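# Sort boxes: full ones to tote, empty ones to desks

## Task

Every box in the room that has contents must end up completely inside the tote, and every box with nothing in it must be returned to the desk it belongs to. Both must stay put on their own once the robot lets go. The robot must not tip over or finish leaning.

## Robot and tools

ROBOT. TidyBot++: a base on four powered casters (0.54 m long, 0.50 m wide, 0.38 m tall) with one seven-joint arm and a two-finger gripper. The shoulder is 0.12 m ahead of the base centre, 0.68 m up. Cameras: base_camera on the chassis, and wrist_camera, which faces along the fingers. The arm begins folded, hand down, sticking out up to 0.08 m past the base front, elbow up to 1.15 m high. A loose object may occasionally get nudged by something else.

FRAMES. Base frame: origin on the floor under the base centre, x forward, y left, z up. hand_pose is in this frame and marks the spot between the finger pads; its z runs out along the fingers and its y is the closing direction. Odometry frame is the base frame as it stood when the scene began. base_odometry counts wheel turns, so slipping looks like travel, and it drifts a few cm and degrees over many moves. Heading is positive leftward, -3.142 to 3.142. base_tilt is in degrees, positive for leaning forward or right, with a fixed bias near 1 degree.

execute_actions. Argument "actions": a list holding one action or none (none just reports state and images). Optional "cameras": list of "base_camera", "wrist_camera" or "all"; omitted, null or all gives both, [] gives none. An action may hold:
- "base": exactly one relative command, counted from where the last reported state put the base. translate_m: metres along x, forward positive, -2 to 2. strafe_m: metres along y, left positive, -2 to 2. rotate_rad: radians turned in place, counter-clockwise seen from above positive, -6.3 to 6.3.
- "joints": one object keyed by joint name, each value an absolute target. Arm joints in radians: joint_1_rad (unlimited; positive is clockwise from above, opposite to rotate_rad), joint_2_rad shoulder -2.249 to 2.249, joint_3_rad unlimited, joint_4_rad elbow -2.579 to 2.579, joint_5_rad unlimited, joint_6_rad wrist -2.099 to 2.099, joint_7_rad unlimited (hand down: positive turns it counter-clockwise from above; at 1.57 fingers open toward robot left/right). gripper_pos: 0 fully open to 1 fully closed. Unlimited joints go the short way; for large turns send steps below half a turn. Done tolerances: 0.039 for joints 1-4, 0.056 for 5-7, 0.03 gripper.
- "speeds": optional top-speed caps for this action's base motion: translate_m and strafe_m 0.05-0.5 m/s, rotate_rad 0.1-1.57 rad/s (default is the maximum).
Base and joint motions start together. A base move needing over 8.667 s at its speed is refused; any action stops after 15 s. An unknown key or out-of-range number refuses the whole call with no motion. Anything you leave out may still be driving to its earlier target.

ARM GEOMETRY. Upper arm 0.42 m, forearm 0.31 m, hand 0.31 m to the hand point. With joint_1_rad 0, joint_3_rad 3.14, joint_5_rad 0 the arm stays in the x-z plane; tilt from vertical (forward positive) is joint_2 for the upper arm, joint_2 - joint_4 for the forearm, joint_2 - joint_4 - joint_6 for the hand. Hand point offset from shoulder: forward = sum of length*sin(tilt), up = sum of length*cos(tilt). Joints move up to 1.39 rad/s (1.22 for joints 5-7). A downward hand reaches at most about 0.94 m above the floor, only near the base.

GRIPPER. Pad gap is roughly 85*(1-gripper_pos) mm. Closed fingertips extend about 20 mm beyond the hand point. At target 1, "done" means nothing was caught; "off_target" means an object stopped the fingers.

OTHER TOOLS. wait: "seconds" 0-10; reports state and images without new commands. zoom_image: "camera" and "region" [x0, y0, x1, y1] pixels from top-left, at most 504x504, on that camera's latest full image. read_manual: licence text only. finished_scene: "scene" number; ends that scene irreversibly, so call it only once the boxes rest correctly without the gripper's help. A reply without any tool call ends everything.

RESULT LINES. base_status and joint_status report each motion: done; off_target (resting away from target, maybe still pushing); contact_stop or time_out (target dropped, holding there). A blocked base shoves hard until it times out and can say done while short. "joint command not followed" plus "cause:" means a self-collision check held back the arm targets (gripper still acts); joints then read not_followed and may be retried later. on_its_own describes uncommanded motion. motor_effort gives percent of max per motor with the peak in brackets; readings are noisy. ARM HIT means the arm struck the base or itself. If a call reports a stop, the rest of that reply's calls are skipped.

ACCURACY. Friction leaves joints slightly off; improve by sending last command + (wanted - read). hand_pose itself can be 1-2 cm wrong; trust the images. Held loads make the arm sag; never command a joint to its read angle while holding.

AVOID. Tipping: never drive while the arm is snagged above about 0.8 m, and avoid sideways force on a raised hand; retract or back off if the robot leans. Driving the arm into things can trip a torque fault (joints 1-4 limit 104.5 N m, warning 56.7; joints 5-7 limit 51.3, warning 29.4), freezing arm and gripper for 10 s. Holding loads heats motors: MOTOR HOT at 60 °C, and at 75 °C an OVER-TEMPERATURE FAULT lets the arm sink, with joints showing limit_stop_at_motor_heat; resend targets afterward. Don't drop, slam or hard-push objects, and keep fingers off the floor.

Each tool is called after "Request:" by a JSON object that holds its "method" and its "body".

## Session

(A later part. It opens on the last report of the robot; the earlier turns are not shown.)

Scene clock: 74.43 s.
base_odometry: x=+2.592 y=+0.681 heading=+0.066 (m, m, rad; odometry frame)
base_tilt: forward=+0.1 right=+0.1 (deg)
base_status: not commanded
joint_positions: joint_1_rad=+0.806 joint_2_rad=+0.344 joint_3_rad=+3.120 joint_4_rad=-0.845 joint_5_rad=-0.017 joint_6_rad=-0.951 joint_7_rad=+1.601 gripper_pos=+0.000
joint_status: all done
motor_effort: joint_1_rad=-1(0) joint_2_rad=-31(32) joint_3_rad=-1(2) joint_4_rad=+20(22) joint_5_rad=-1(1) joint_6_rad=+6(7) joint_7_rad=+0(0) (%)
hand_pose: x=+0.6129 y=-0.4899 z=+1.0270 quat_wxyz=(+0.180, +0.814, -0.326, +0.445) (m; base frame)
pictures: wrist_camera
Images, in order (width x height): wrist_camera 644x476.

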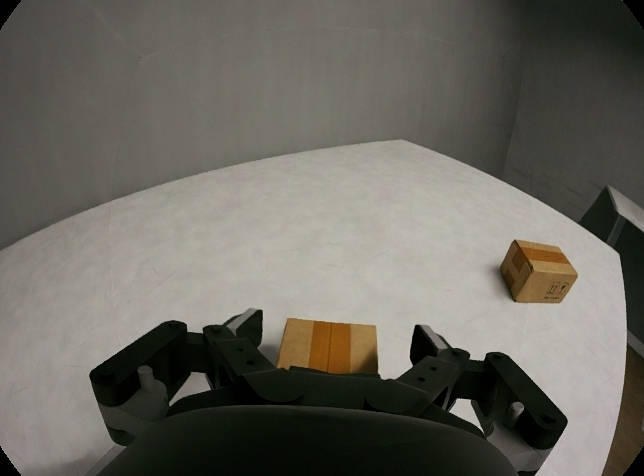

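Request:
{"method": "execute_actions", "body": {"actions": [{"joints":{"joint_1_rad":0.78,"joint_4_rad":-0.985,"joint_6_rad":-0.80}}], "cameras": ["wrist_camera"]}}

Scene clock: 76.17 s.
base_odometry: x=+2.592 y=+0.681 heading=+0.066 (m, m, rad; odometry frame)
base_tilt: forward=+0.1 right=+0.1 (deg)
base_status: not commanded
joint_positions: joint_1_rad=+0.792 joint_2_rad=+0.342 joint_3_rad=+3.120 joint_4_rad=-0.969 joint_5_rad=-0.017 joint_6_rad=-0.821 joint_7_rad=+1.601 gripper_pos=+0.000
joint_status: all done
motor_effort: joint_1_rad=+0(1) joint_2_rad=-31(32) joint_3_rad=-1(2) joint_4_rad=+21(22) joint_5_rad=-1(3) joint_6_rad=+6(6) joint_7_rad=+0(1) (%)
hand_pose: x=+0.6287 y=-0.4918 z=+0.9934 quat_wxyz=(+0.178, +0.814, -0.321, +0.450) (m; base frame)
pictures: wrist_camera
Images, in order (width x height): wrist_camera 644x476.

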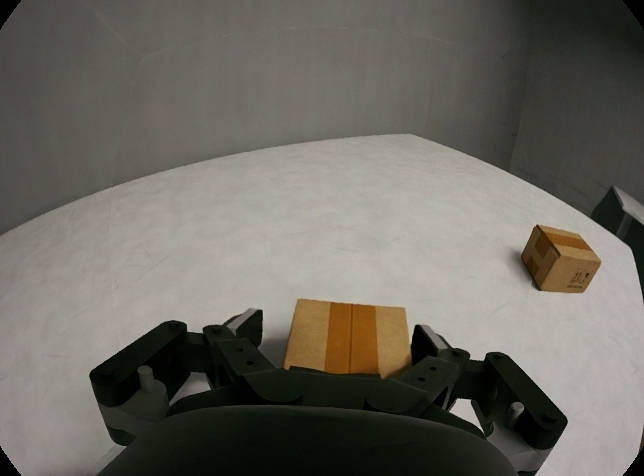

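Request:
{"method": "execute_actions", "body": {"actions": [{"joints":{"joint_2_rad":0.275,"joint_4_rad":-1.08,"joint_6_rad":-0.775}}], "cameras": ["wrist_camera"]}}

Request:
{"method": "execute_actions", "body": {"actions": [{"joints":{"gripper_pos":1.0}}], "cameras": []}}

Request:
{"method": "execute_actions", "body": {"actions": [{"joints":{"joint_4_rad":-0.92,"joint_6_rad":-0.93}}], "cameras": ["wrist_camera"]}}

Scene clock: 77.83 s.
base_odometry: x=+2.592 y=+0.681 heading=+0.066 (m, m, rad; odometry frame)
base_tilt: forward=+0.1 right=+0.1 (deg)
base_status: not commanded
joint_positions: joint_1_rad=+0.792 joint_2_rad=+0.279 joint_3_rad=+3.120 joint_4_rad=-1.062 joint_5_rad=-0.017 joint_6_rad=-0.793 joint_7_rad=+1.601 gripper_pos=+0.000
joint_status: all done
motor_effort: joint_1_rad=-1(2) joint_2_rad=-28(31) joint_3_rad=-2(2) joint_4_rad=+20(22) joint_5_rad=-2(2) joint_6_rad=+5(6) joint_7_rad=+0(0) (%)
hand_pose: x=+0.6126 y=-0.4749 z=+0.9913 quat_wxyz=(+0.178, +0.815, -0.320, +0.448) (m; base frame)
pictures: wrist_camera
Images, in order (width x height): wrist_camera 644x476.

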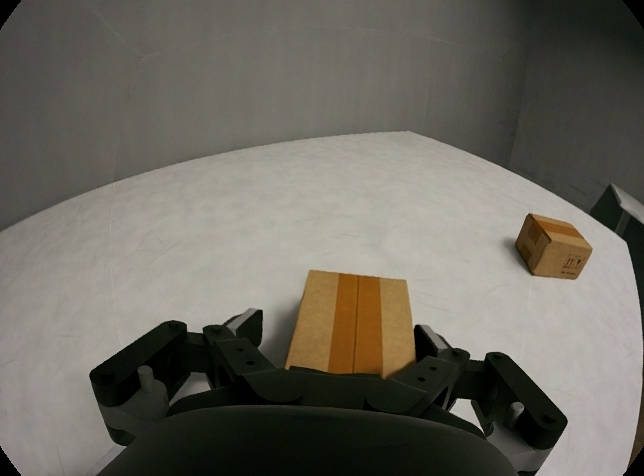

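Scene clock: 78.93 s.
base_odometry: x=+2.592 y=+0.681 heading=+0.066 (m, m, rad; odometry frame)
base_tilt: forward=+0.1 right=+0.1 (deg)
base_status: not commanded
joint_positions: joint_1_rad=+0.789 joint_2_rad=+0.271 joint_3_rad=+3.120 joint_4_rad=-1.067 joint_5_rad=-0.017 joint_6_rad=-0.787 joint_7_rad=+1.601 gripper_pos=+0.342
joint_status: gripper_pos off_target (ended at +0.342, target +1.000)
motor_effort: joint_1_rad=-1(1) joint_2_rad=-27(30) joint_3_rad=-2(3) joint_4_rad=+19(21) joint_5_rad=-2(3) joint_6_rad=+4(6) joint_7_rad=+0(0) (%)
hand_pose: x=+0.6122 y=-0.4725 z=+0.9958 quat_wxyz=(+0.180, +0.813, -0.319, +0.452) (m; base frame)
pictures: none
No camera images: the call's "cameras" was empty. Leave "cameras" out to get every camera's image.

Scene clock: 80.03 s.
base_odometry: x=+2.592 y=+0.681 heading=+0.066 (m, m, rad; odometry frame)
base_tilt: forward=+0.1 right=+0.1 (deg)
base_status: not commanded
joint_positions: joint_1_rad=+0.789 joint_2_rad=+0.273 joint_3_rad=+3.120 joint_4_rad=-0.929 joint_5_rad=-0.017 joint_6_rad=-0.905 joint_7_rad=+1.601 gripper_pos=+0.342
joint_status: all done
motor_effort: joint_1_rad=+0(0) joint_2_rad=-29(31) joint_3_rad=-1(2) joint_4_rad=+21(23) joint_5_rad=-1(2) joint_6_rad=+6(7) joint_7_rad=+0(0) (%)
hand_pose: x=+0.6059 y=-0.4661 z=+1.0416 quat_wxyz=(+0.182, +0.809, -0.316, +0.460) (m; base frame)
pictures: wrist_camera
Images, in order (width x height): wrist_camera 644x476.

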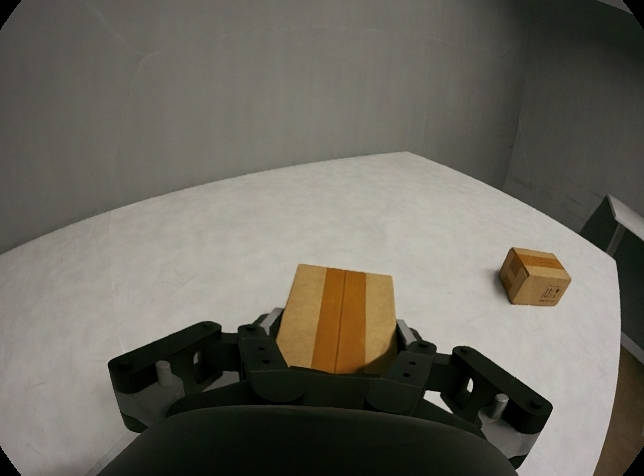

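Request:
{"method": "execute_actions", "body": {"actions": [{"joints":{"joint_4_rad":-1.07,"joint_6_rad":-0.765}}], "cameras": []}}

Request:
{"method": "execute_actions", "body": {"actions": [{"joints":{"gripper_pos":0.0}}], "cameras": []}}

Request:
{"method": "execute_actions", "body": {"actions": [{"joints":{"joint_4_rad":-0.92,"joint_6_rad":-0.93}}], "cameras": ["wrist_camera"]}}

Request:
{"method": "execute_actions", "body": {"actions": [{"joints":{"joint_2_rad":-0.02,"joint_4_rad":-1.15,"joint_6_rad":-0.97},"base":{"translate_m":-0.3}}], "cameras": []}}

Request:
{"method": "execute_actions", "body": {"actions": [{"joints":{"joint_1_rad":0.03},"base":{"strafe_m":-0.85}}]}}

Scene clock: 82.17 s.
base_odometry: x=+2.592 y=+0.681 heading=+0.066 (m, m, rad; odometry frame)
base_tilt: forward=+0.1 right=+0.1 (deg)
base_status: not commanded
joint_positions: joint_1_rad=+0.789 joint_2_rad=+0.274 joint_3_rad=+3.120 joint_4_rad=-1.061 joint_5_rad=-0.017 joint_6_rad=-0.790 joint_7_rad=+1.601 gripper_pos=+0.342
joint_status: all done
motor_effort: joint_1_rad=+0(1) joint_2_rad=-30(31) joint_3_rad=-2(1) joint_4_rad=+22(23) joint_5_rad=-1(2) joint_6_rad=+6(8) joint_7_rad=+1(1) (%)
hand_pose: x=+0.6129 y=-0.4731 z=+0.9967 quat_wxyz=(+0.180, +0.813, -0.319, +0.453) (m; base frame)
pictures: none
No camera images: the call's "cameras" was empty. Leave "cameras" out to get every camera's image.

Scene clock: 83.27 s.
base_odometry: x=+2.592 y=+0.681 heading=+0.066 (m, m, rad; odometry frame)
base_tilt: forward=+0.1 right=+0.1 (deg)
base_status: not commanded
joint_positions: joint_1_rad=+0.789 joint_2_rad=+0.274 joint_3_rad=+3.120 joint_4_rad=-1.061 joint_5_rad=-0.017 joint_6_rad=-0.789 joint_7_rad=+1.601 gripper_pos=+0.000
joint_status: all done
motor_effort: joint_1_rad=+0(0) joint_2_rad=-29(31) joint_3_rad=-1(1) joint_4_rad=+22(22) joint_5_rad=-1(1) joint_6_rad=+7(6) joint_7_rad=+0(1) (%)
hand_pose: x=+0.6131 y=-0.4732 z=+0.9969 quat_wxyz=(+0.180, +0.813, -0.318, +0.453) (m; base frame)
pictures: none
No camera images: the call's "cameras" was empty. Leave "cameras" out to get every camera's image.

Scene clock: 84.33 s.
base_odometry: x=+2.592 y=+0.681 heading=+0.066 (m, m, rad; odometry frame)
base_tilt: forward=+0.1 right=+0.1 (deg)
base_status: not commanded
joint_positions: joint_1_rad=+0.789 joint_2_rad=+0.274 joint_3_rad=+3.120 joint_4_rad=-0.929 joint_5_rad=-0.017 joint_6_rad=-0.905 joint_7_rad=+1.601 gripper_pos=+0.000
joint_status: all done
motor_effort: joint_1_rad=-1(0) joint_2_rad=-29(31) joint_3_rad=-1(1) joint_4_rad=+21(23) joint_5_rad=-1(1) joint_6_rad=+7(7) joint_7_rad=+0(0) (%)
hand_pose: x=+0.6061 y=-0.4663 z=+1.0412 quat_wxyz=(+0.182, +0.810, -0.316, +0.460) (m; base frame)
pictures: wrist_camera
Images, in order (width x height): wrist_camera 644x476.

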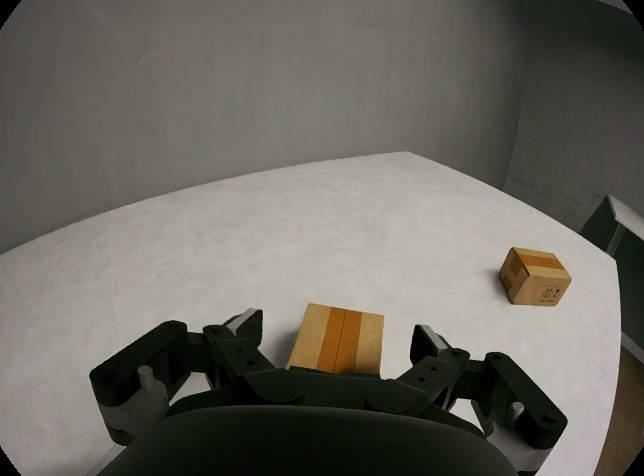

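Scene clock: 86.37 s.
base_odometry: x=+2.292 y=+0.662 heading=+0.065 (m, m, rad; odometry frame)
base_tilt: forward=+0.1 right=+0.1 (deg)
base_status: done
joint_positions: joint_1_rad=+0.782 joint_2_rad=-0.025 joint_3_rad=+3.120 joint_4_rad=-1.134 joint_5_rad=-0.017 joint_6_rad=-0.945 joint_7_rad=+1.601 gripper_pos=+0.000
joint_status: all done
motor_effort: joint_1_rad=-1(4) joint_2_rad=-18(32) joint_3_rad=-1(5) joint_4_rad=+20(22) joint_5_rad=-1(2) joint_6_rad=+7(6) joint_7_rad=+0(0) (%)
hand_pose: x=+0.5185 y=-0.3724 z=+1.0981 quat_wxyz=(+0.192, +0.799, -0.306, +0.481) (m; base frame)
pictures: none
No camera images: the call's "cameras" was empty. Leave "cameras" out to get every camera's image.

Scene clock: 89.43 s.
base_odometry: x=+2.347 y=-0.186 heading=+0.065 (m, m, rad; odometry frame)
base_tilt: forward=+0.1 right=+0.1 (deg)
base_status: done
joint_positions: joint_1_rad=+0.037 joint_2_rad=-0.026 joint_3_rad=+3.120 joint_4_rad=-1.135 joint_5_rad=-0.017 joint_6_rad=-0.946 joint_7_rad=+1.601 gripper_pos=+0.000
joint_status: all done
motor_effort: joint_1_rad=+0(2) joint_2_rad=-18(19) joint_3_rad=-1(1) joint_4_rad=+20(21) joint_5_rad=-1(2) joint_6_rad=+7(7) joint_7_rad=+0(0) (%)
hand_pose: x=+0.6649 y=-0.0025 z=+1.0975 quat_wxyz=(+0.004, +0.856, +0.006, +0.517) (m; base frame)
pictures: base_camera, wrist_camera
Images, in order (width x height): base_camera 644x364, wrist_camera 644x476.

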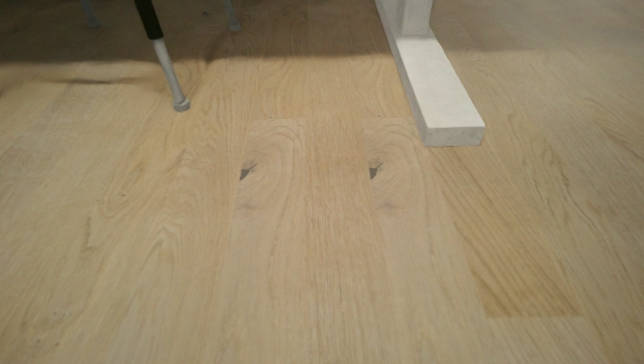

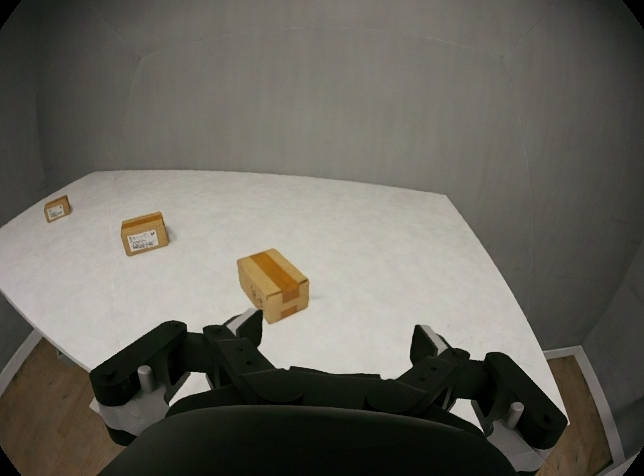

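Request:
{"method": "execute_actions", "body": {"actions": [{"joints":{"joint_1_rad":-0.67},"base":{"strafe_m":-0.336}}], "cameras": []}}

Request:
{"method": "execute_actions", "body": {"actions": [{"base":{"translate_m":0.22}}]}}

Scene clock: 92.37 s.
base_odometry: x=+2.368 y=-0.522 heading=+0.065 (m, m, rad; odometry frame)
base_tilt: forward=+0.1 right=+0.1 (deg)
base_status: done
joint_positions: joint_1_rad=-0.659 joint_2_rad=-0.025 joint_3_rad=+3.120 joint_4_rad=-1.135 joint_5_rad=-0.017 joint_6_rad=-0.947 joint_7_rad=+1.601 gripper_pos=+0.000
joint_status: all done
motor_effort: joint_1_rad=+0(2) joint_2_rad=-17(20) joint_3_rad=-1(3) joint_4_rad=+20(21) joint_5_rad=-1(2) joint_6_rad=+6(7) joint_7_rad=+0(0) (%)
hand_pose: x=+0.5395 y=+0.3481 z=+1.0969 quat_wxyz=(-0.173, +0.803, +0.298, +0.487) (m; base frame)
pictures: none
No camera images: the call's "cameras" was empty. Leave "cameras" out to get every camera's image.

Scene clock: 94.07 s.
base_odometry: x=+2.588 y=-0.508 heading=+0.064 (m, m, rad; odometry frame)
base_tilt: forward=+0.1 right=+0.1 (deg)
base_status: done
joint_positions: joint_1_rad=-0.663 joint_2_rad=-0.019 joint_3_rad=+3.120 joint_4_rad=-1.137 joint_5_rad=-0.017 joint_6_rad=-0.947 joint_7_rad=+1.601 gripper_pos=+0.000
joint_status: not commanded
motor_effort: joint_1_rad=-1(3) joint_2_rad=-19(21) joint_3_rad=-1(3) joint_4_rad=+21(21) joint_5_rad=-1(2) joint_6_rad=+7(7) joint_7_rad=+0(0) (%)
hand_pose: x=+0.5403 y=+0.3512 z=+1.0920 quat_wxyz=(-0.172, +0.805, +0.300, +0.482) (m; base frame)
pictures: base_camera, wrist_camera
Images, in order (width x height): base_camera 644x364, wrist_camera 644x476.

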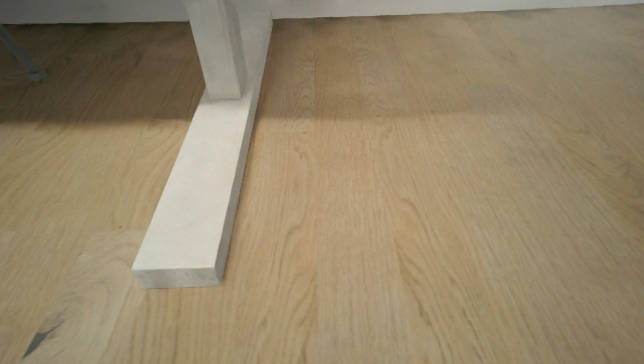

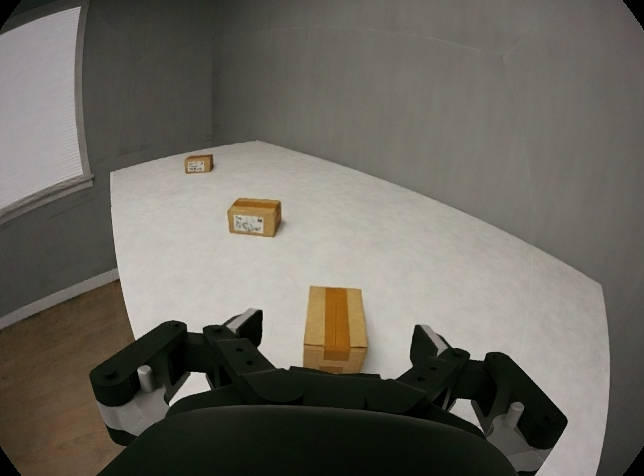

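Request:
{"method": "execute_actions", "body": {"actions": [{"joints":{"joint_1_rad":-0.695,"joint_2_rad":0.15,"joint_4_rad":-1.085,"joint_6_rad":-0.86}}], "cameras": ["wrist_camera"]}}

Scene clock: 96.23 s.
base_odometry: x=+2.588 y=-0.508 heading=+0.064 (m, m, rad; odometry frame)
base_tilt: forward=+0.1 right=+0.1 (deg)
base_status: not commanded
joint_positions: joint_1_rad=-0.684 joint_2_rad=+0.155 joint_3_rad=+3.120 joint_4_rad=-1.098 joint_5_rad=-0.017 joint_6_rad=-0.885 joint_7_rad=+1.601 gripper_pos=+0.000
joint_status: all done
motor_effort: joint_1_rad=+0(2) joint_2_rad=-25(28) joint_3_rad=-1(1) joint_4_rad=+21(23) joint_5_rad=-1(1) joint_6_rad=+6(7) joint_7_rad=+0(0) (%)
hand_pose: x=+0.5926 y=+0.4088 z=+1.0288 quat_wxyz=(-0.168, +0.819, +0.313, +0.451) (m; base frame)
pictures: wrist_camera
Images, in order (width x height): wrist_camera 644x476.

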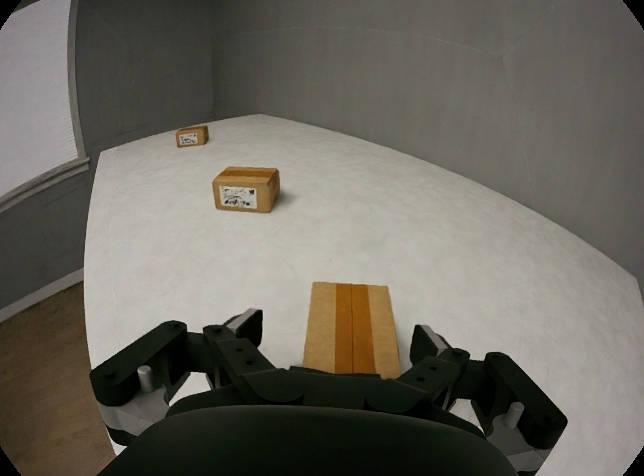

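Request:
{"method": "execute_actions", "body": {"actions": [{"joints":{"joint_1_rad":-0.655}}], "cameras": []}}

Request:
{"method": "execute_actions", "body": {"actions": [{"joints":{"joint_2_rad":0.205,"joint_4_rad":-1.165,"joint_6_rad":-0.762}}], "cameras": ["wrist_camera"]}}

Scene clock: 97.50 s.
base_odometry: x=+2.588 y=-0.508 heading=+0.064 (m, m, rad; odometry frame)
base_tilt: forward=+0.1 right=+0.1 (deg)
base_status: not commanded
joint_positions: joint_1_rad=-0.657 joint_2_rad=+0.155 joint_3_rad=+3.120 joint_4_rad=-1.098 joint_5_rad=-0.017 joint_6_rad=-0.885 joint_7_rad=+1.601 gripper_pos=+0.000
joint_status: all done
motor_effort: joint_1_rad=-1(1) joint_2_rad=-25(26) joint_3_rad=-1(2) joint_4_rad=+21(21) joint_5_rad=-1(2) joint_6_rad=+6(6) joint_7_rad=+1(0) (%)
hand_pose: x=+0.6035 y=+0.3959 z=+1.0288 quat_wxyz=(-0.162, +0.823, +0.302, +0.453) (m; base frame)
pictures: none
No camera images: the call's "cameras" was empty. Leave "cameras" out to get every camera's image.

Scene clock: 98.50 s.
base_odometry: x=+2.588 y=-0.508 heading=+0.064 (m, m, rad; odometry frame)
base_tilt: forward=+0.1 right=+0.1 (deg)
base_status: not commanded
joint_positions: joint_1_rad=-0.657 joint_2_rad=+0.200 joint_3_rad=+3.120 joint_4_rad=-1.155 joint_5_rad=-0.017 joint_6_rad=-0.786 joint_7_rad=+1.601 gripper_pos=+0.000
joint_status: all done
motor_effort: joint_1_rad=-1(0) joint_2_rad=-27(28) joint_3_rad=-1(1) joint_4_rad=+22(23) joint_5_rad=-1(1) joint_6_rad=+6(7) joint_7_rad=+1(0) (%)
hand_pose: x=+0.6247 y=+0.4121 z=+0.9936 quat_wxyz=(-0.162, +0.824, +0.301, +0.452) (m; base frame)
pictures: wrist_camera
Images, in order (width x height): wrist_camera 644x476.

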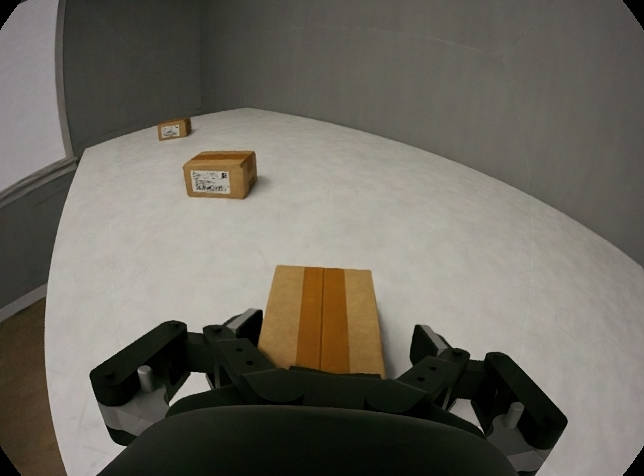

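Request:
{"method": "execute_actions", "body": {"actions": [{"joints":{"joint_1_rad":-0.683}}], "cameras": []}}

Request:
{"method": "execute_actions", "body": {"actions": [{"joints":{"joint_2_rad":0.22}}], "cameras": ["wrist_camera"]}}

Request:
{"method": "execute_actions", "body": {"actions": [{"joints":{"gripper_pos":1.0}}], "cameras": []}}

Request:
{"method": "execute_actions", "body": {"actions": [{"joints":{"joint_4_rad":-1.0,"joint_6_rad":-0.93}}], "cameras": ["wrist_camera"]}}

Scene clock: 99.90 s.
base_odometry: x=+2.588 y=-0.508 heading=+0.064 (m, m, rad; odometry frame)
base_tilt: forward=+0.1 right=+0.1 (deg)
base_status: not commanded
joint_positions: joint_1_rad=-0.678 joint_2_rad=+0.200 joint_3_rad=+3.120 joint_4_rad=-1.155 joint_5_rad=-0.017 joint_6_rad=-0.786 joint_7_rad=+1.601 gripper_pos=+0.000
joint_status: all done
motor_effort: joint_1_rad=+0(1) joint_2_rad=-27(27) joint_3_rad=-1(3) joint_4_rad=+22(21) joint_5_rad=-1(2) joint_6_rad=+6(7) joint_7_rad=+1(0) (%)
hand_pose: x=+0.6156 y=+0.4230 z=+0.9936 quat_wxyz=(-0.167, +0.821, +0.310, +0.450) (m; base frame)
pictures: none
No camera images: the call's "cameras" was empty. Leave "cameras" out to get every camera's image.

Scene clock: 100.47 s.
base_odometry: x=+2.588 y=-0.508 heading=+0.064 (m, m, rad; odometry frame)
base_tilt: forward=+0.1 right=+0.1 (deg)
base_status: not commanded
joint_positions: joint_1_rad=-0.678 joint_2_rad=+0.206 joint_3_rad=+3.120 joint_4_rad=-1.155 joint_5_rad=-0.017 joint_6_rad=-0.786 joint_7_rad=+1.601 gripper_pos=+0.000
joint_status: all done
motor_effort: joint_1_rad=-1(1) joint_2_rad=-27(27) joint_3_rad=-1(1) joint_4_rad=+22(22) joint_5_rad=-1(1) joint_6_rad=+6(6) joint_7_rad=+0(0) (%)
hand_pose: x=+0.6172 y=+0.4242 z=+0.9894 quat_wxyz=(-0.166, +0.822, +0.311, +0.447) (m; base frame)
pictures: wrist_camera
Images, in order (width x height): wrist_camera 644x476.

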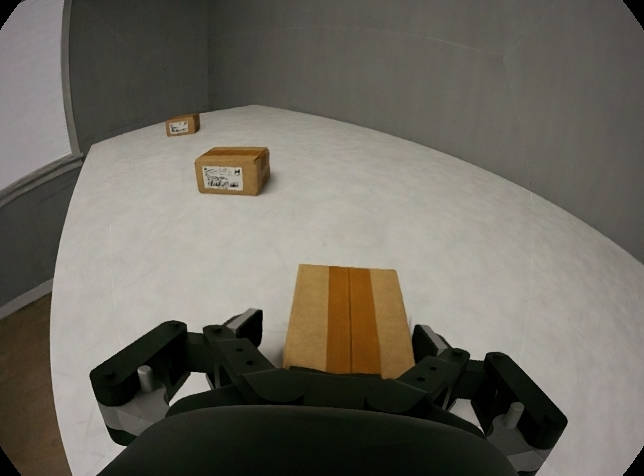

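Scene clock: 101.57 s.
base_odometry: x=+2.588 y=-0.508 heading=+0.064 (m, m, rad; odometry frame)
base_tilt: forward=+0.1 right=+0.1 (deg)
base_status: not commanded
joint_positions: joint_1_rad=-0.679 joint_2_rad=+0.205 joint_3_rad=+3.120 joint_4_rad=-1.155 joint_5_rad=-0.017 joint_6_rad=-0.781 joint_7_rad=+1.601 gripper_pos=+0.342
joint_status: gripper_pos off_target (ended at +0.342, target +1.000)
motor_effort: joint_1_rad=-1(2) joint_2_rad=-23(29) joint_3_rad=-2(3) joint_4_rad=+19(25) joint_5_rad=-2(2) joint_6_rad=+5(8) joint_7_rad=+0(0) (%)
hand_pose: x=+0.6176 y=+0.4245 z=+0.9921 quat_wxyz=(-0.167, +0.821, +0.310, +0.450) (m; base frame)
pictures: none
No camera images: the call's "cameras" was empty. Leave "cameras" out to get every camera's image.

Scene clock: 102.70 s.
base_odometry: x=+2.588 y=-0.508 heading=+0.064 (m, m, rad; odometry frame)
base_tilt: forward=+0.1 right=+0.1 (deg)
base_status: not commanded
joint_positions: joint_1_rad=-0.679 joint_2_rad=+0.233 joint_3_rad=+3.120 joint_4_rad=-1.032 joint_5_rad=-0.017 joint_6_rad=-0.922 joint_7_rad=+1.601 gripper_pos=+0.342
joint_status: all done
motor_effort: joint_1_rad=+0(2) joint_2_rad=-31(32) joint_3_rad=-1(2) joint_4_rad=+25(25) joint_5_rad=-1(2) joint_6_rad=+8(10) joint_7_rad=+0(1) (%)
hand_pose: x=+0.6144 y=+0.4219 z=+1.0055 quat_wxyz=(-0.161, +0.831, +0.315, +0.430) (m; base frame)
pictures: wrist_camera
Images, in order (width x height): wrist_camera 644x476.

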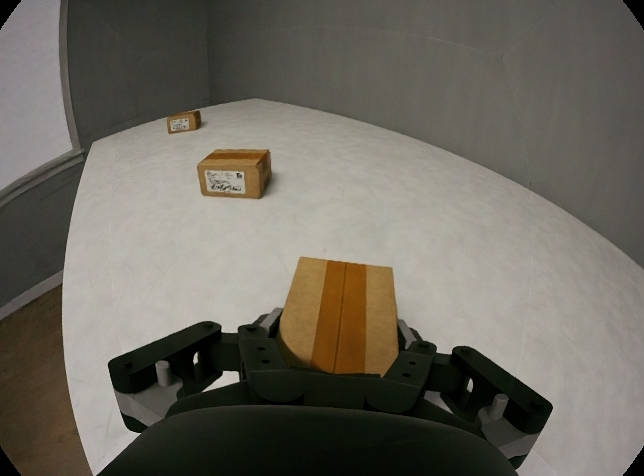

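Request:
{"method": "execute_actions", "body": {"actions": [{"joints":{"joint_2_rad":-0.05,"joint_4_rad":-1.1,"joint_6_rad":-1.0}}], "cameras": []}}

Request:
{"method": "execute_actions", "body": {"actions": [{"base":{"translate_m":-0.4},"joints":{"joint_1_rad":0.03}}], "cameras": []}}

Request:
{"method": "execute_actions", "body": {"actions": [{"base":{"strafe_m":1.8}}]}}

Scene clock: 105.33 s.
base_odometry: x=+2.588 y=-0.508 heading=+0.064 (m, m, rad; odometry frame)
base_tilt: forward=+0.1 right=+0.1 (deg)
base_status: not commanded
joint_positions: joint_1_rad=-0.679 joint_2_rad=-0.040 joint_3_rad=+3.120 joint_4_rad=-1.106 joint_5_rad=-0.017 joint_6_rad=-0.993 joint_7_rad=+1.601 gripper_pos=+0.342
joint_status: all done
motor_effort: joint_1_rad=+0(0) joint_2_rad=-20(34) joint_3_rad=+0(1) joint_4_rad=+24(26) joint_5_rad=-1(1) joint_6_rad=+9(10) joint_7_rad=+0(0) (%)
hand_pose: x=+0.5226 y=+0.3480 z=+1.1083 quat_wxyz=(-0.177, +0.801, +0.306, +0.484) (m; base frame)
pictures: none
No camera images: the call's "cameras" was empty. Leave "cameras" out to get every camera's image.

Scene clock: 107.60 s.
base_odometry: x=+2.189 y=-0.534 heading=+0.064 (m, m, rad; odometry frame)
base_tilt: forward=+0.1 right=+0.1 (deg)
base_status: done
joint_positions: joint_1_rad=+0.023 joint_2_rad=-0.039 joint_3_rad=+3.122 joint_4_rad=-1.110 joint_5_rad=-0.017 joint_6_rad=-0.999 joint_7_rad=+1.601 gripper_pos=+0.342
joint_status: all done
motor_effort: joint_1_rad=+0(3) joint_2_rad=-21(25) joint_3_rad=-1(3) joint_4_rad=+24(25) joint_5_rad=-1(0) joint_6_rad=+9(10) joint_7_rad=+0(0) (%)
hand_pose: x=+0.6514 y=+0.0039 z=+1.1043 quat_wxyz=(+0.001, +0.860, +0.011, +0.511) (m; base frame)
pictures: none
No camera images: the call's "cameras" was empty. Leave "cameras" out to get every camera's image.

Scene clock: 112.60 s.
base_odometry: x=+2.072 y=+1.262 heading=+0.065 (m, m, rad; odometry frame)
base_tilt: forward=+0.1 right=+0.1 (deg)
base_status: done
joint_positions: joint_1_rad=+0.027 joint_2_rad=-0.039 joint_3_rad=+3.120 joint_4_rad=-1.110 joint_5_rad=-0.017 joint_6_rad=-1.000 joint_7_rad=+1.601 gripper_pos=+0.342
joint_status: not commanded
motor_effort: joint_1_rad=+0(2) joint_2_rad=-20(21) joint_3_rad=-1(3) joint_4_rad=+24(24) joint_5_rad=-1(2) joint_6_rad=+9(9) joint_7_rad=+1(1) (%)
hand_pose: x=+0.6513 y=+0.0032 z=+1.1041 quat_wxyz=(+0.001, +0.860, +0.011, +0.511) (m; base frame)
pictures: base_camera, wrist_camera
Images, in order (width x height): base_camera 644x364, wrist_camera 644x476.

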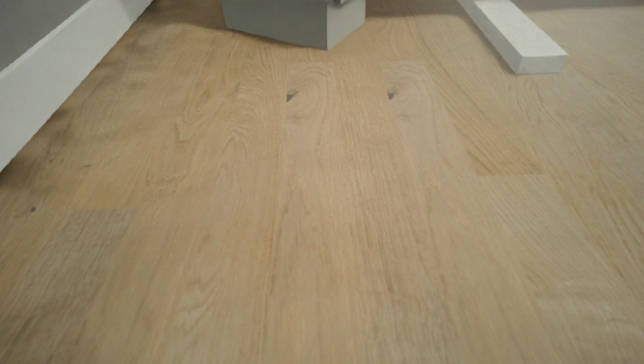

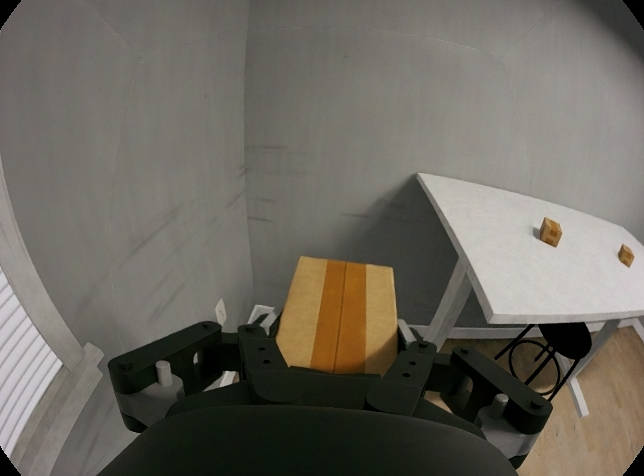

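Request:
{"method": "execute_actions", "body": {"actions": [{"joints":{"joint_2_rad":1.07,"joint_4_rad":-1.99,"joint_6_rad":0.49},"base":{"strafe_m":0.06}}], "cameras": []}}

Request:
{"method": "execute_actions", "body": {"actions": [{"base":{"translate_m":0.3}}]}}

Scene clock: 115.80 s.
base_odometry: x=+2.068 y=+1.322 heading=+0.065 (m, m, rad; odometry frame)
base_tilt: forward=+0.1 right=+0.1 (deg)
base_status: done
joint_positions: joint_1_rad=+0.027 joint_2_rad=+1.075 joint_3_rad=+3.115 joint_4_rad=-1.982 joint_5_rad=-0.017 joint_6_rad=+0.453 joint_7_rad=+1.601 gripper_pos=+0.342
joint_status: all done
motor_effort: joint_1_rad=-1(1) joint_2_rad=-37(45) joint_3_rad=-2(2) joint_4_rad=+5(25) joint_5_rad=-1(2) joint_6_rad=+5(10) joint_7_rad=+1(0) (%)
hand_pose: x=+0.6750 y=-0.0001 z=+0.3019 quat_wxyz=(-0.004, +0.964, -0.004, +0.266) (m; base frame)
pictures: none
No camera images: the call's "cameras" was empty. Leave "cameras" out to get every camera's image.

Scene clock: 117.73 s.
base_odometry: x=+2.367 y=+1.342 heading=+0.066 (m, m, rad; odometry frame)
base_tilt: forward=+0.1 right=+0.1 (deg)
base_status: done
joint_positions: joint_1_rad=+0.027 joint_2_rad=+1.075 joint_3_rad=+3.115 joint_4_rad=-1.988 joint_5_rad=-0.017 joint_6_rad=+0.458 joint_7_rad=+1.601 gripper_pos=+0.342
joint_status: not commanded
motor_effort: joint_1_rad=+0(1) joint_2_rad=-37(39) joint_3_rad=-2(3) joint_4_rad=+5(7) joint_5_rad=-1(1) joint_6_rad=+5(6) joint_7_rad=+0(0) (%)
hand_pose: x=+0.6726 y=-0.0001 z=+0.3013 quat_wxyz=(-0.004, +0.964, -0.004, +0.265) (m; base frame)
pictures: base_camera, wrist_camera
Images, in order (width x height): base_camera 644x364, wrist_camera 644x476.

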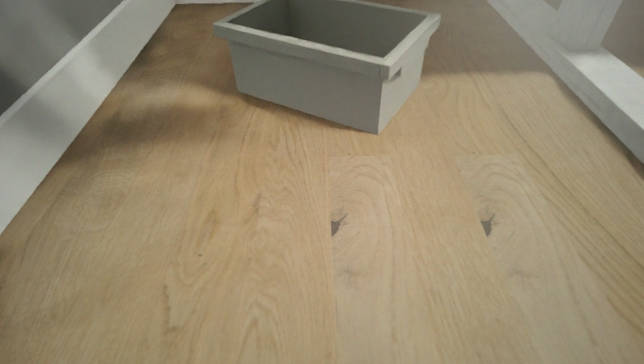

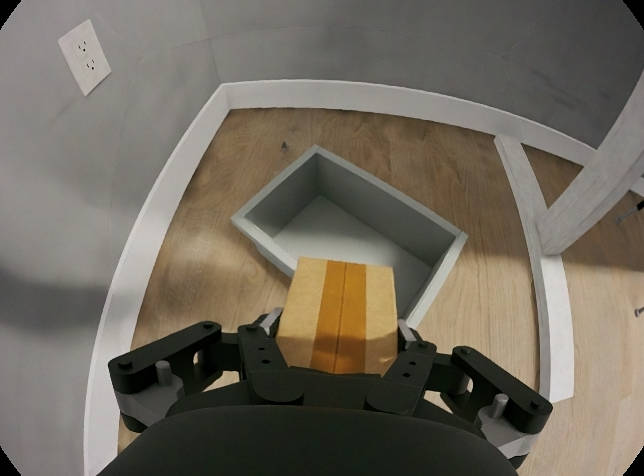

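Request:
{"method": "execute_actions", "body": {"actions": [{"base":{"translate_m":0.11}}], "cameras": []}}

Request:
{"method": "execute_actions", "body": {"actions": [{"joints":{"joint_2_rad":1.53,"joint_4_rad":-1.68,"joint_6_rad":0.65}}]}}

Scene clock: 120.07 s.
base_odometry: x=+2.477 y=+1.350 heading=+0.066 (m, m, rad; odometry frame)
base_tilt: forward=+0.1 right=+0.1 (deg)
base_status: done
joint_positions: joint_1_rad=+0.027 joint_2_rad=+1.075 joint_3_rad=+3.115 joint_4_rad=-1.990 joint_5_rad=-0.017 joint_6_rad=+0.459 joint_7_rad=+1.601 gripper_pos=+0.342
joint_status: not commanded
motor_effort: joint_1_rad=+0(2) joint_2_rad=-37(38) joint_3_rad=-2(4) joint_4_rad=+5(7) joint_5_rad=-1(1) joint_6_rad=+5(6) joint_7_rad=+0(0) (%)
hand_pose: x=+0.6717 y=-0.0002 z=+0.3011 quat_wxyz=(-0.004, +0.964, -0.004, +0.264) (m; base frame)
pictures: none
No camera images: the call's "cameras" was empty. Leave "cameras" out to get every camera's image.

Scene clock: 121.70 s.
base_odometry: x=+2.477 y=+1.350 heading=+0.066 (m, m, rad; odometry frame)
base_tilt: forward=+0.1 right=+0.1 (deg)
base_status: not commanded
joint_positions: joint_1_rad=+0.030 joint_2_rad=+1.495 joint_3_rad=+3.116 joint_4_rad=-1.685 joint_5_rad=-0.017 joint_6_rad=+0.633 joint_7_rad=+1.601 gripper_pos=+0.342
joint_status: all done
motor_effort: joint_1_rad=-2(4) joint_2_rad=-34(40) joint_3_rad=-3(5) joint_4_rad=+1(6) joint_5_rad=-1(1) joint_6_rad=+3(5) joint_7_rad=+0(1) (%)
hand_pose: x=+0.7007 y=-0.0038 z=+0.1421 quat_wxyz=(-0.001, +0.956, -0.010, +0.293) (m; base frame)
pictures: base_camera, wrist_camera
Images, in order (width x height): base_camera 644x364, wrist_camera 644x476.

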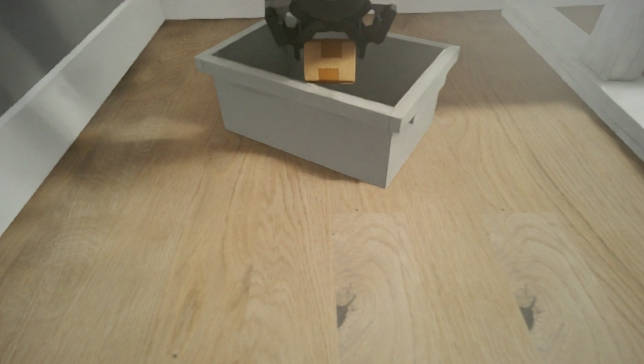

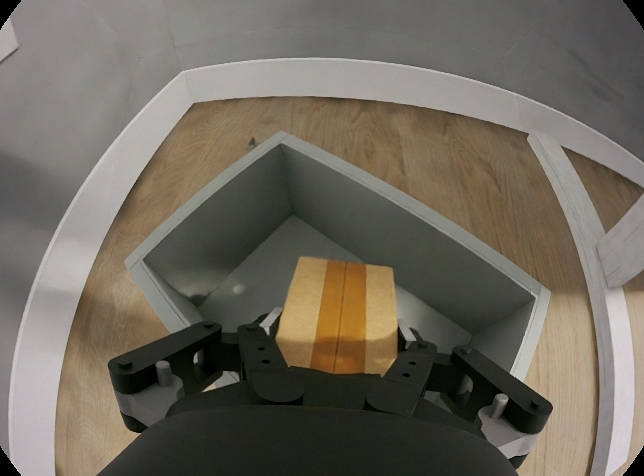

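Request:
{"method": "execute_actions", "body": {"actions": [{"joints":{"joint_2_rad":1.44}}], "cameras": []}}

Request:
{"method": "execute_actions", "body": {"actions": [{"base":{"translate_m":0.055}}], "cameras": []}}

Request:
{"method": "execute_actions", "body": {"actions": [{"joints":{"joint_2_rad":1.53}}]}}

Scene clock: 123.17 s.
base_odometry: x=+2.477 y=+1.350 heading=+0.066 (m, m, rad; odometry frame)
base_tilt: forward=+0.1 right=+0.1 (deg)
base_status: not commanded
joint_positions: joint_1_rad=+0.030 joint_2_rad=+1.475 joint_3_rad=+3.116 joint_4_rad=-1.685 joint_5_rad=-0.017 joint_6_rad=+0.633 joint_7_rad=+1.601 gripper_pos=+0.342
joint_status: all done
motor_effort: joint_1_rad=+0(2) joint_2_rad=-40(40) joint_3_rad=-2(4) joint_4_rad=+4(4) joint_5_rad=-1(1) joint_6_rad=+6(6) joint_7_rad=+0(0) (%)
hand_pose: x=+0.7114 y=-0.0041 z=+0.1538 quat_wxyz=(-0.001, +0.953, -0.010, +0.302) (m; base frame)
pictures: none
No camera images: the call's "cameras" was empty. Leave "cameras" out to get every camera's image.

Scene clock: 124.20 s.
base_odometry: x=+2.532 y=+1.353 heading=+0.066 (m, m, rad; odometry frame)
base_tilt: forward=+0.1 right=+0.1 (deg)
base_status: done
joint_positions: joint_1_rad=+0.030 joint_2_rad=+1.467 joint_3_rad=+3.116 joint_4_rad=-1.684 joint_5_rad=-0.017 joint_6_rad=+0.633 joint_7_rad=+1.601 gripper_pos=+0.342
joint_status: not commanded
motor_effort: joint_1_rad=-1(3) joint_2_rad=-40(42) joint_3_rad=-3(4) joint_4_rad=+4(6) joint_5_rad=-1(1) joint_6_rad=+6(7) joint_7_rad=+0(0) (%)
hand_pose: x=+0.7161 y=-0.0043 z=+0.1585 quat_wxyz=(-0.001, +0.952, -0.010, +0.306) (m; base frame)
pictures: none
No camera images: the call's "cameras" was empty. Leave "cameras" out to get every camera's image.

Scene clock: 125.17 s.
base_odometry: x=+2.532 y=+1.353 heading=+0.066 (m, m, rad; odometry frame)
base_tilt: forward=+0.1 right=+0.1 (deg)
base_status: not commanded
joint_positions: joint_1_rad=+0.030 joint_2_rad=+1.548 joint_3_rad=+3.116 joint_4_rad=-1.684 joint_5_rad=-0.017 joint_6_rad=+0.633 joint_7_rad=+1.601 gripper_pos=+0.342
joint_status: all done
motor_effort: joint_1_rad=+0(1) joint_2_rad=-40(43) joint_3_rad=-3(3) joint_4_rad=+2(4) joint_5_rad=-1(1) joint_6_rad=+5(6) joint_7_rad=+0(0) (%)
hand_pose: x=+0.6720 y=-0.0030 z=+0.1121 quat_wxyz=(-0.002, +0.963, -0.011, +0.268) (m; base frame)
pictures: base_camera, wrist_camera
Images, in order (width x height): base_camera 644x364, wrist_camera 644x476.

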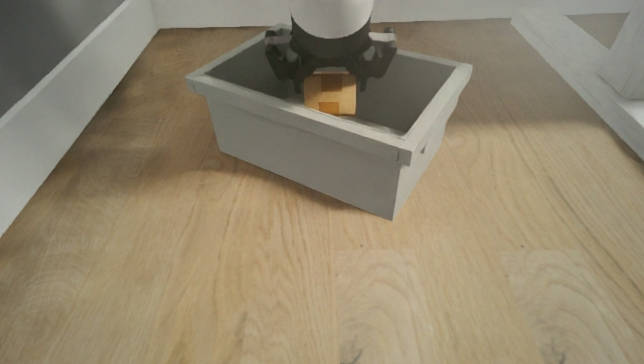

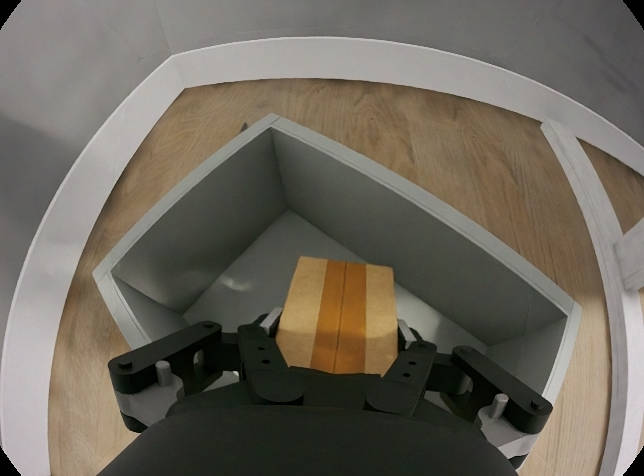

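Request:
{"method": "execute_actions", "body": {"actions": [{"joints":{"joint_2_rad":1.622,"joint_4_rad":-1.49,"joint_6_rad":0.525}}]}}

Scene clock: 126.70 s.
base_odometry: x=+2.532 y=+1.353 heading=+0.066 (m, m, rad; odometry frame)
base_tilt: forward=+0.1 right=+0.1 (deg)
base_status: not commanded
joint_positions: joint_1_rad=+0.030 joint_2_rad=+1.626 joint_3_rad=+3.116 joint_4_rad=-1.508 joint_5_rad=-0.017 joint_6_rad=+0.538 joint_7_rad=+1.601 gripper_pos=+0.342
joint_status: all done
motor_effort: joint_1_rad=-1(0) joint_2_rad=-40(42) joint_3_rad=-3(3) joint_4_rad=+4(4) joint_5_rad=-1(1) joint_6_rad=+5(5) joint_7_rad=+0(1) (%)
hand_pose: x=+0.7032 y=-0.0038 z=+0.0785 quat_wxyz=(-0.002, +0.963, -0.012, +0.270) (m; base frame)
pictures: base_camera, wrist_camera
Images, in order (width x height): base_camera 644x364, wrist_camera 644x476.

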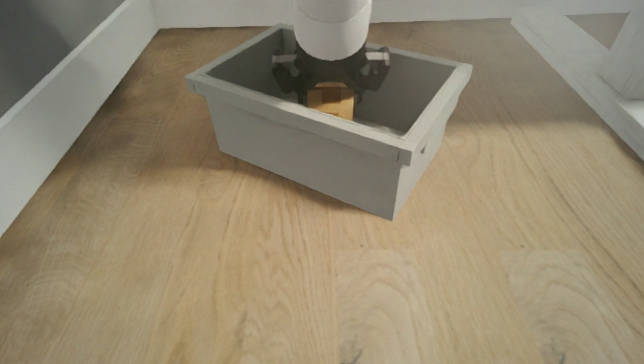

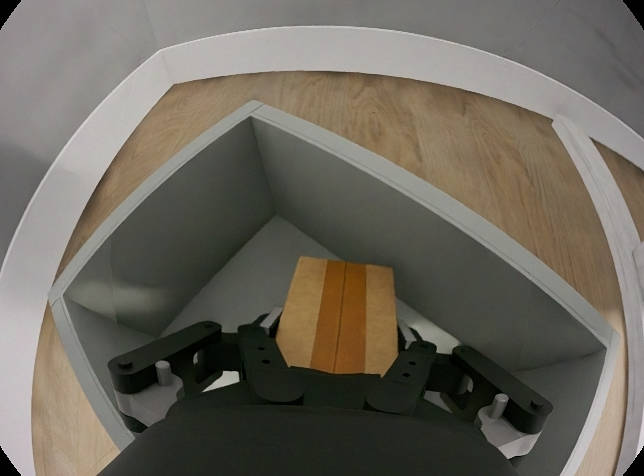

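Not touching yet; lower a bit more.

Request:
{"method": "execute_actions", "body": {"actions": [{"joints":{"joint_2_rad":1.66,"joint_6_rad":0.58}}], "cameras": ["wrist_camera"]}}

Scene clock: 127.80 s.
base_odometry: x=+2.532 y=+1.353 heading=+0.066 (m, m, rad; odometry frame)
base_tilt: forward=+0.1 right=+0.1 (deg)
base_status: not commanded
joint_positions: joint_1_rad=+0.030 joint_2_rad=+1.661 joint_3_rad=+3.116 joint_4_rad=-1.505 joint_5_rad=-0.017 joint_6_rad=+0.554 joint_7_rad=+1.601 gripper_pos=+0.342
joint_status: all done
motor_effort: joint_1_rad=+0(1) joint_2_rad=-37(41) joint_3_rad=-2(3) joint_4_rad=+3(4) joint_5_rad=-1(1) joint_6_rad=+4(5) joint_7_rad=+0(0) (%)
hand_pose: x=+0.6877 y=-0.0035 z=+0.0615 quat_wxyz=(-0.002, +0.965, -0.012, +0.262) (m; base frame)
pictures: wrist_camera
Images, in order (width x height): wrist_camera 644x476.

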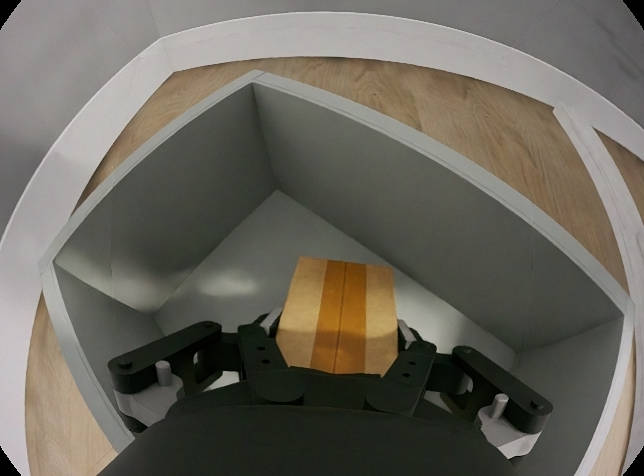

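Touching. Release.

Request:
{"method": "execute_actions", "body": {"actions": [{"joints":{"gripper_pos":0.15}}], "cameras": []}}

Request:
{"method": "execute_actions", "body": {"actions": [{"joints":{"joint_2_rad":1.07,"joint_4_rad":-1.99,"joint_6_rad":0.49}}]}}

Scene clock: 129.20 s.
base_odometry: x=+2.532 y=+1.353 heading=+0.066 (m, m, rad; odometry frame)
base_tilt: forward=+0.1 right=+0.1 (deg)
base_status: not commanded
joint_positions: joint_1_rad=+0.030 joint_2_rad=+1.661 joint_3_rad=+3.116 joint_4_rad=-1.504 joint_5_rad=-0.017 joint_6_rad=+0.555 joint_7_rad=+1.601 gripper_pos=+0.150
joint_status: all done
motor_effort: joint_1_rad=+0(1) joint_2_rad=-37(39) joint_3_rad=-2(3) joint_4_rad=+2(5) joint_5_rad=-1(1) joint_6_rad=+4(5) joint_7_rad=+0(0) (%)
hand_pose: x=+0.6885 y=-0.0035 z=+0.0618 quat_wxyz=(-0.002, +0.965, -0.012, +0.263) (m; base frame)
pictures: none
No camera images: the call's "cameras" was empty. Leave "cameras" out to get every camera's image.

Scene clock: 131.03 s.
base_odometry: x=+2.532 y=+1.353 heading=+0.066 (m, m, rad; odometry frame)
base_tilt: forward=+0.1 right=+0.1 (deg)
base_status: not commanded
joint_positions: joint_1_rad=+0.030 joint_2_rad=+1.084 joint_3_rad=+3.116 joint_4_rad=-1.978 joint_5_rad=-0.017 joint_6_rad=+0.515 joint_7_rad=+1.601 gripper_pos=+0.150
joint_status: all done
motor_effort: joint_1_rad=-1(0) joint_2_rad=-35(40) joint_3_rad=-2(3) joint_4_rad=+4(5) joint_5_rad=-1(1) joint_6_rad=+4(4) joint_7_rad=+0(0) (%)
hand_pose: x=+0.6903 y=-0.0026 z=+0.3080 quat_wxyz=(-0.002, +0.956, -0.005, +0.293) (m; base frame)
pictures: base_camera, wrist_camera
Images, in order (width x height): base_camera 644x364, wrist_camera 644x476.

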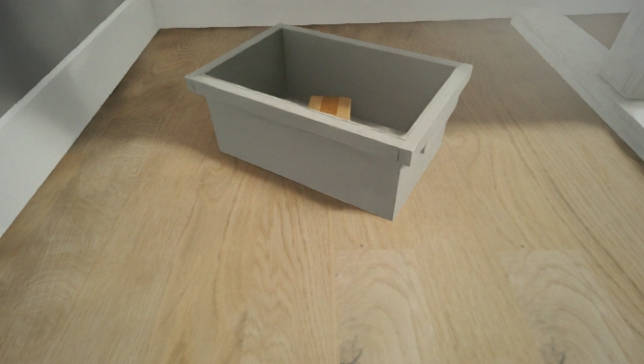

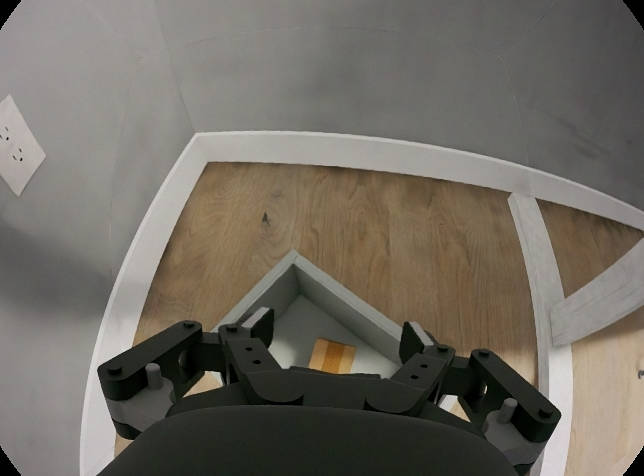

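Request:
{"method": "finished_scene", "body": {"scene": 1}}

The scene is finished: the task was done.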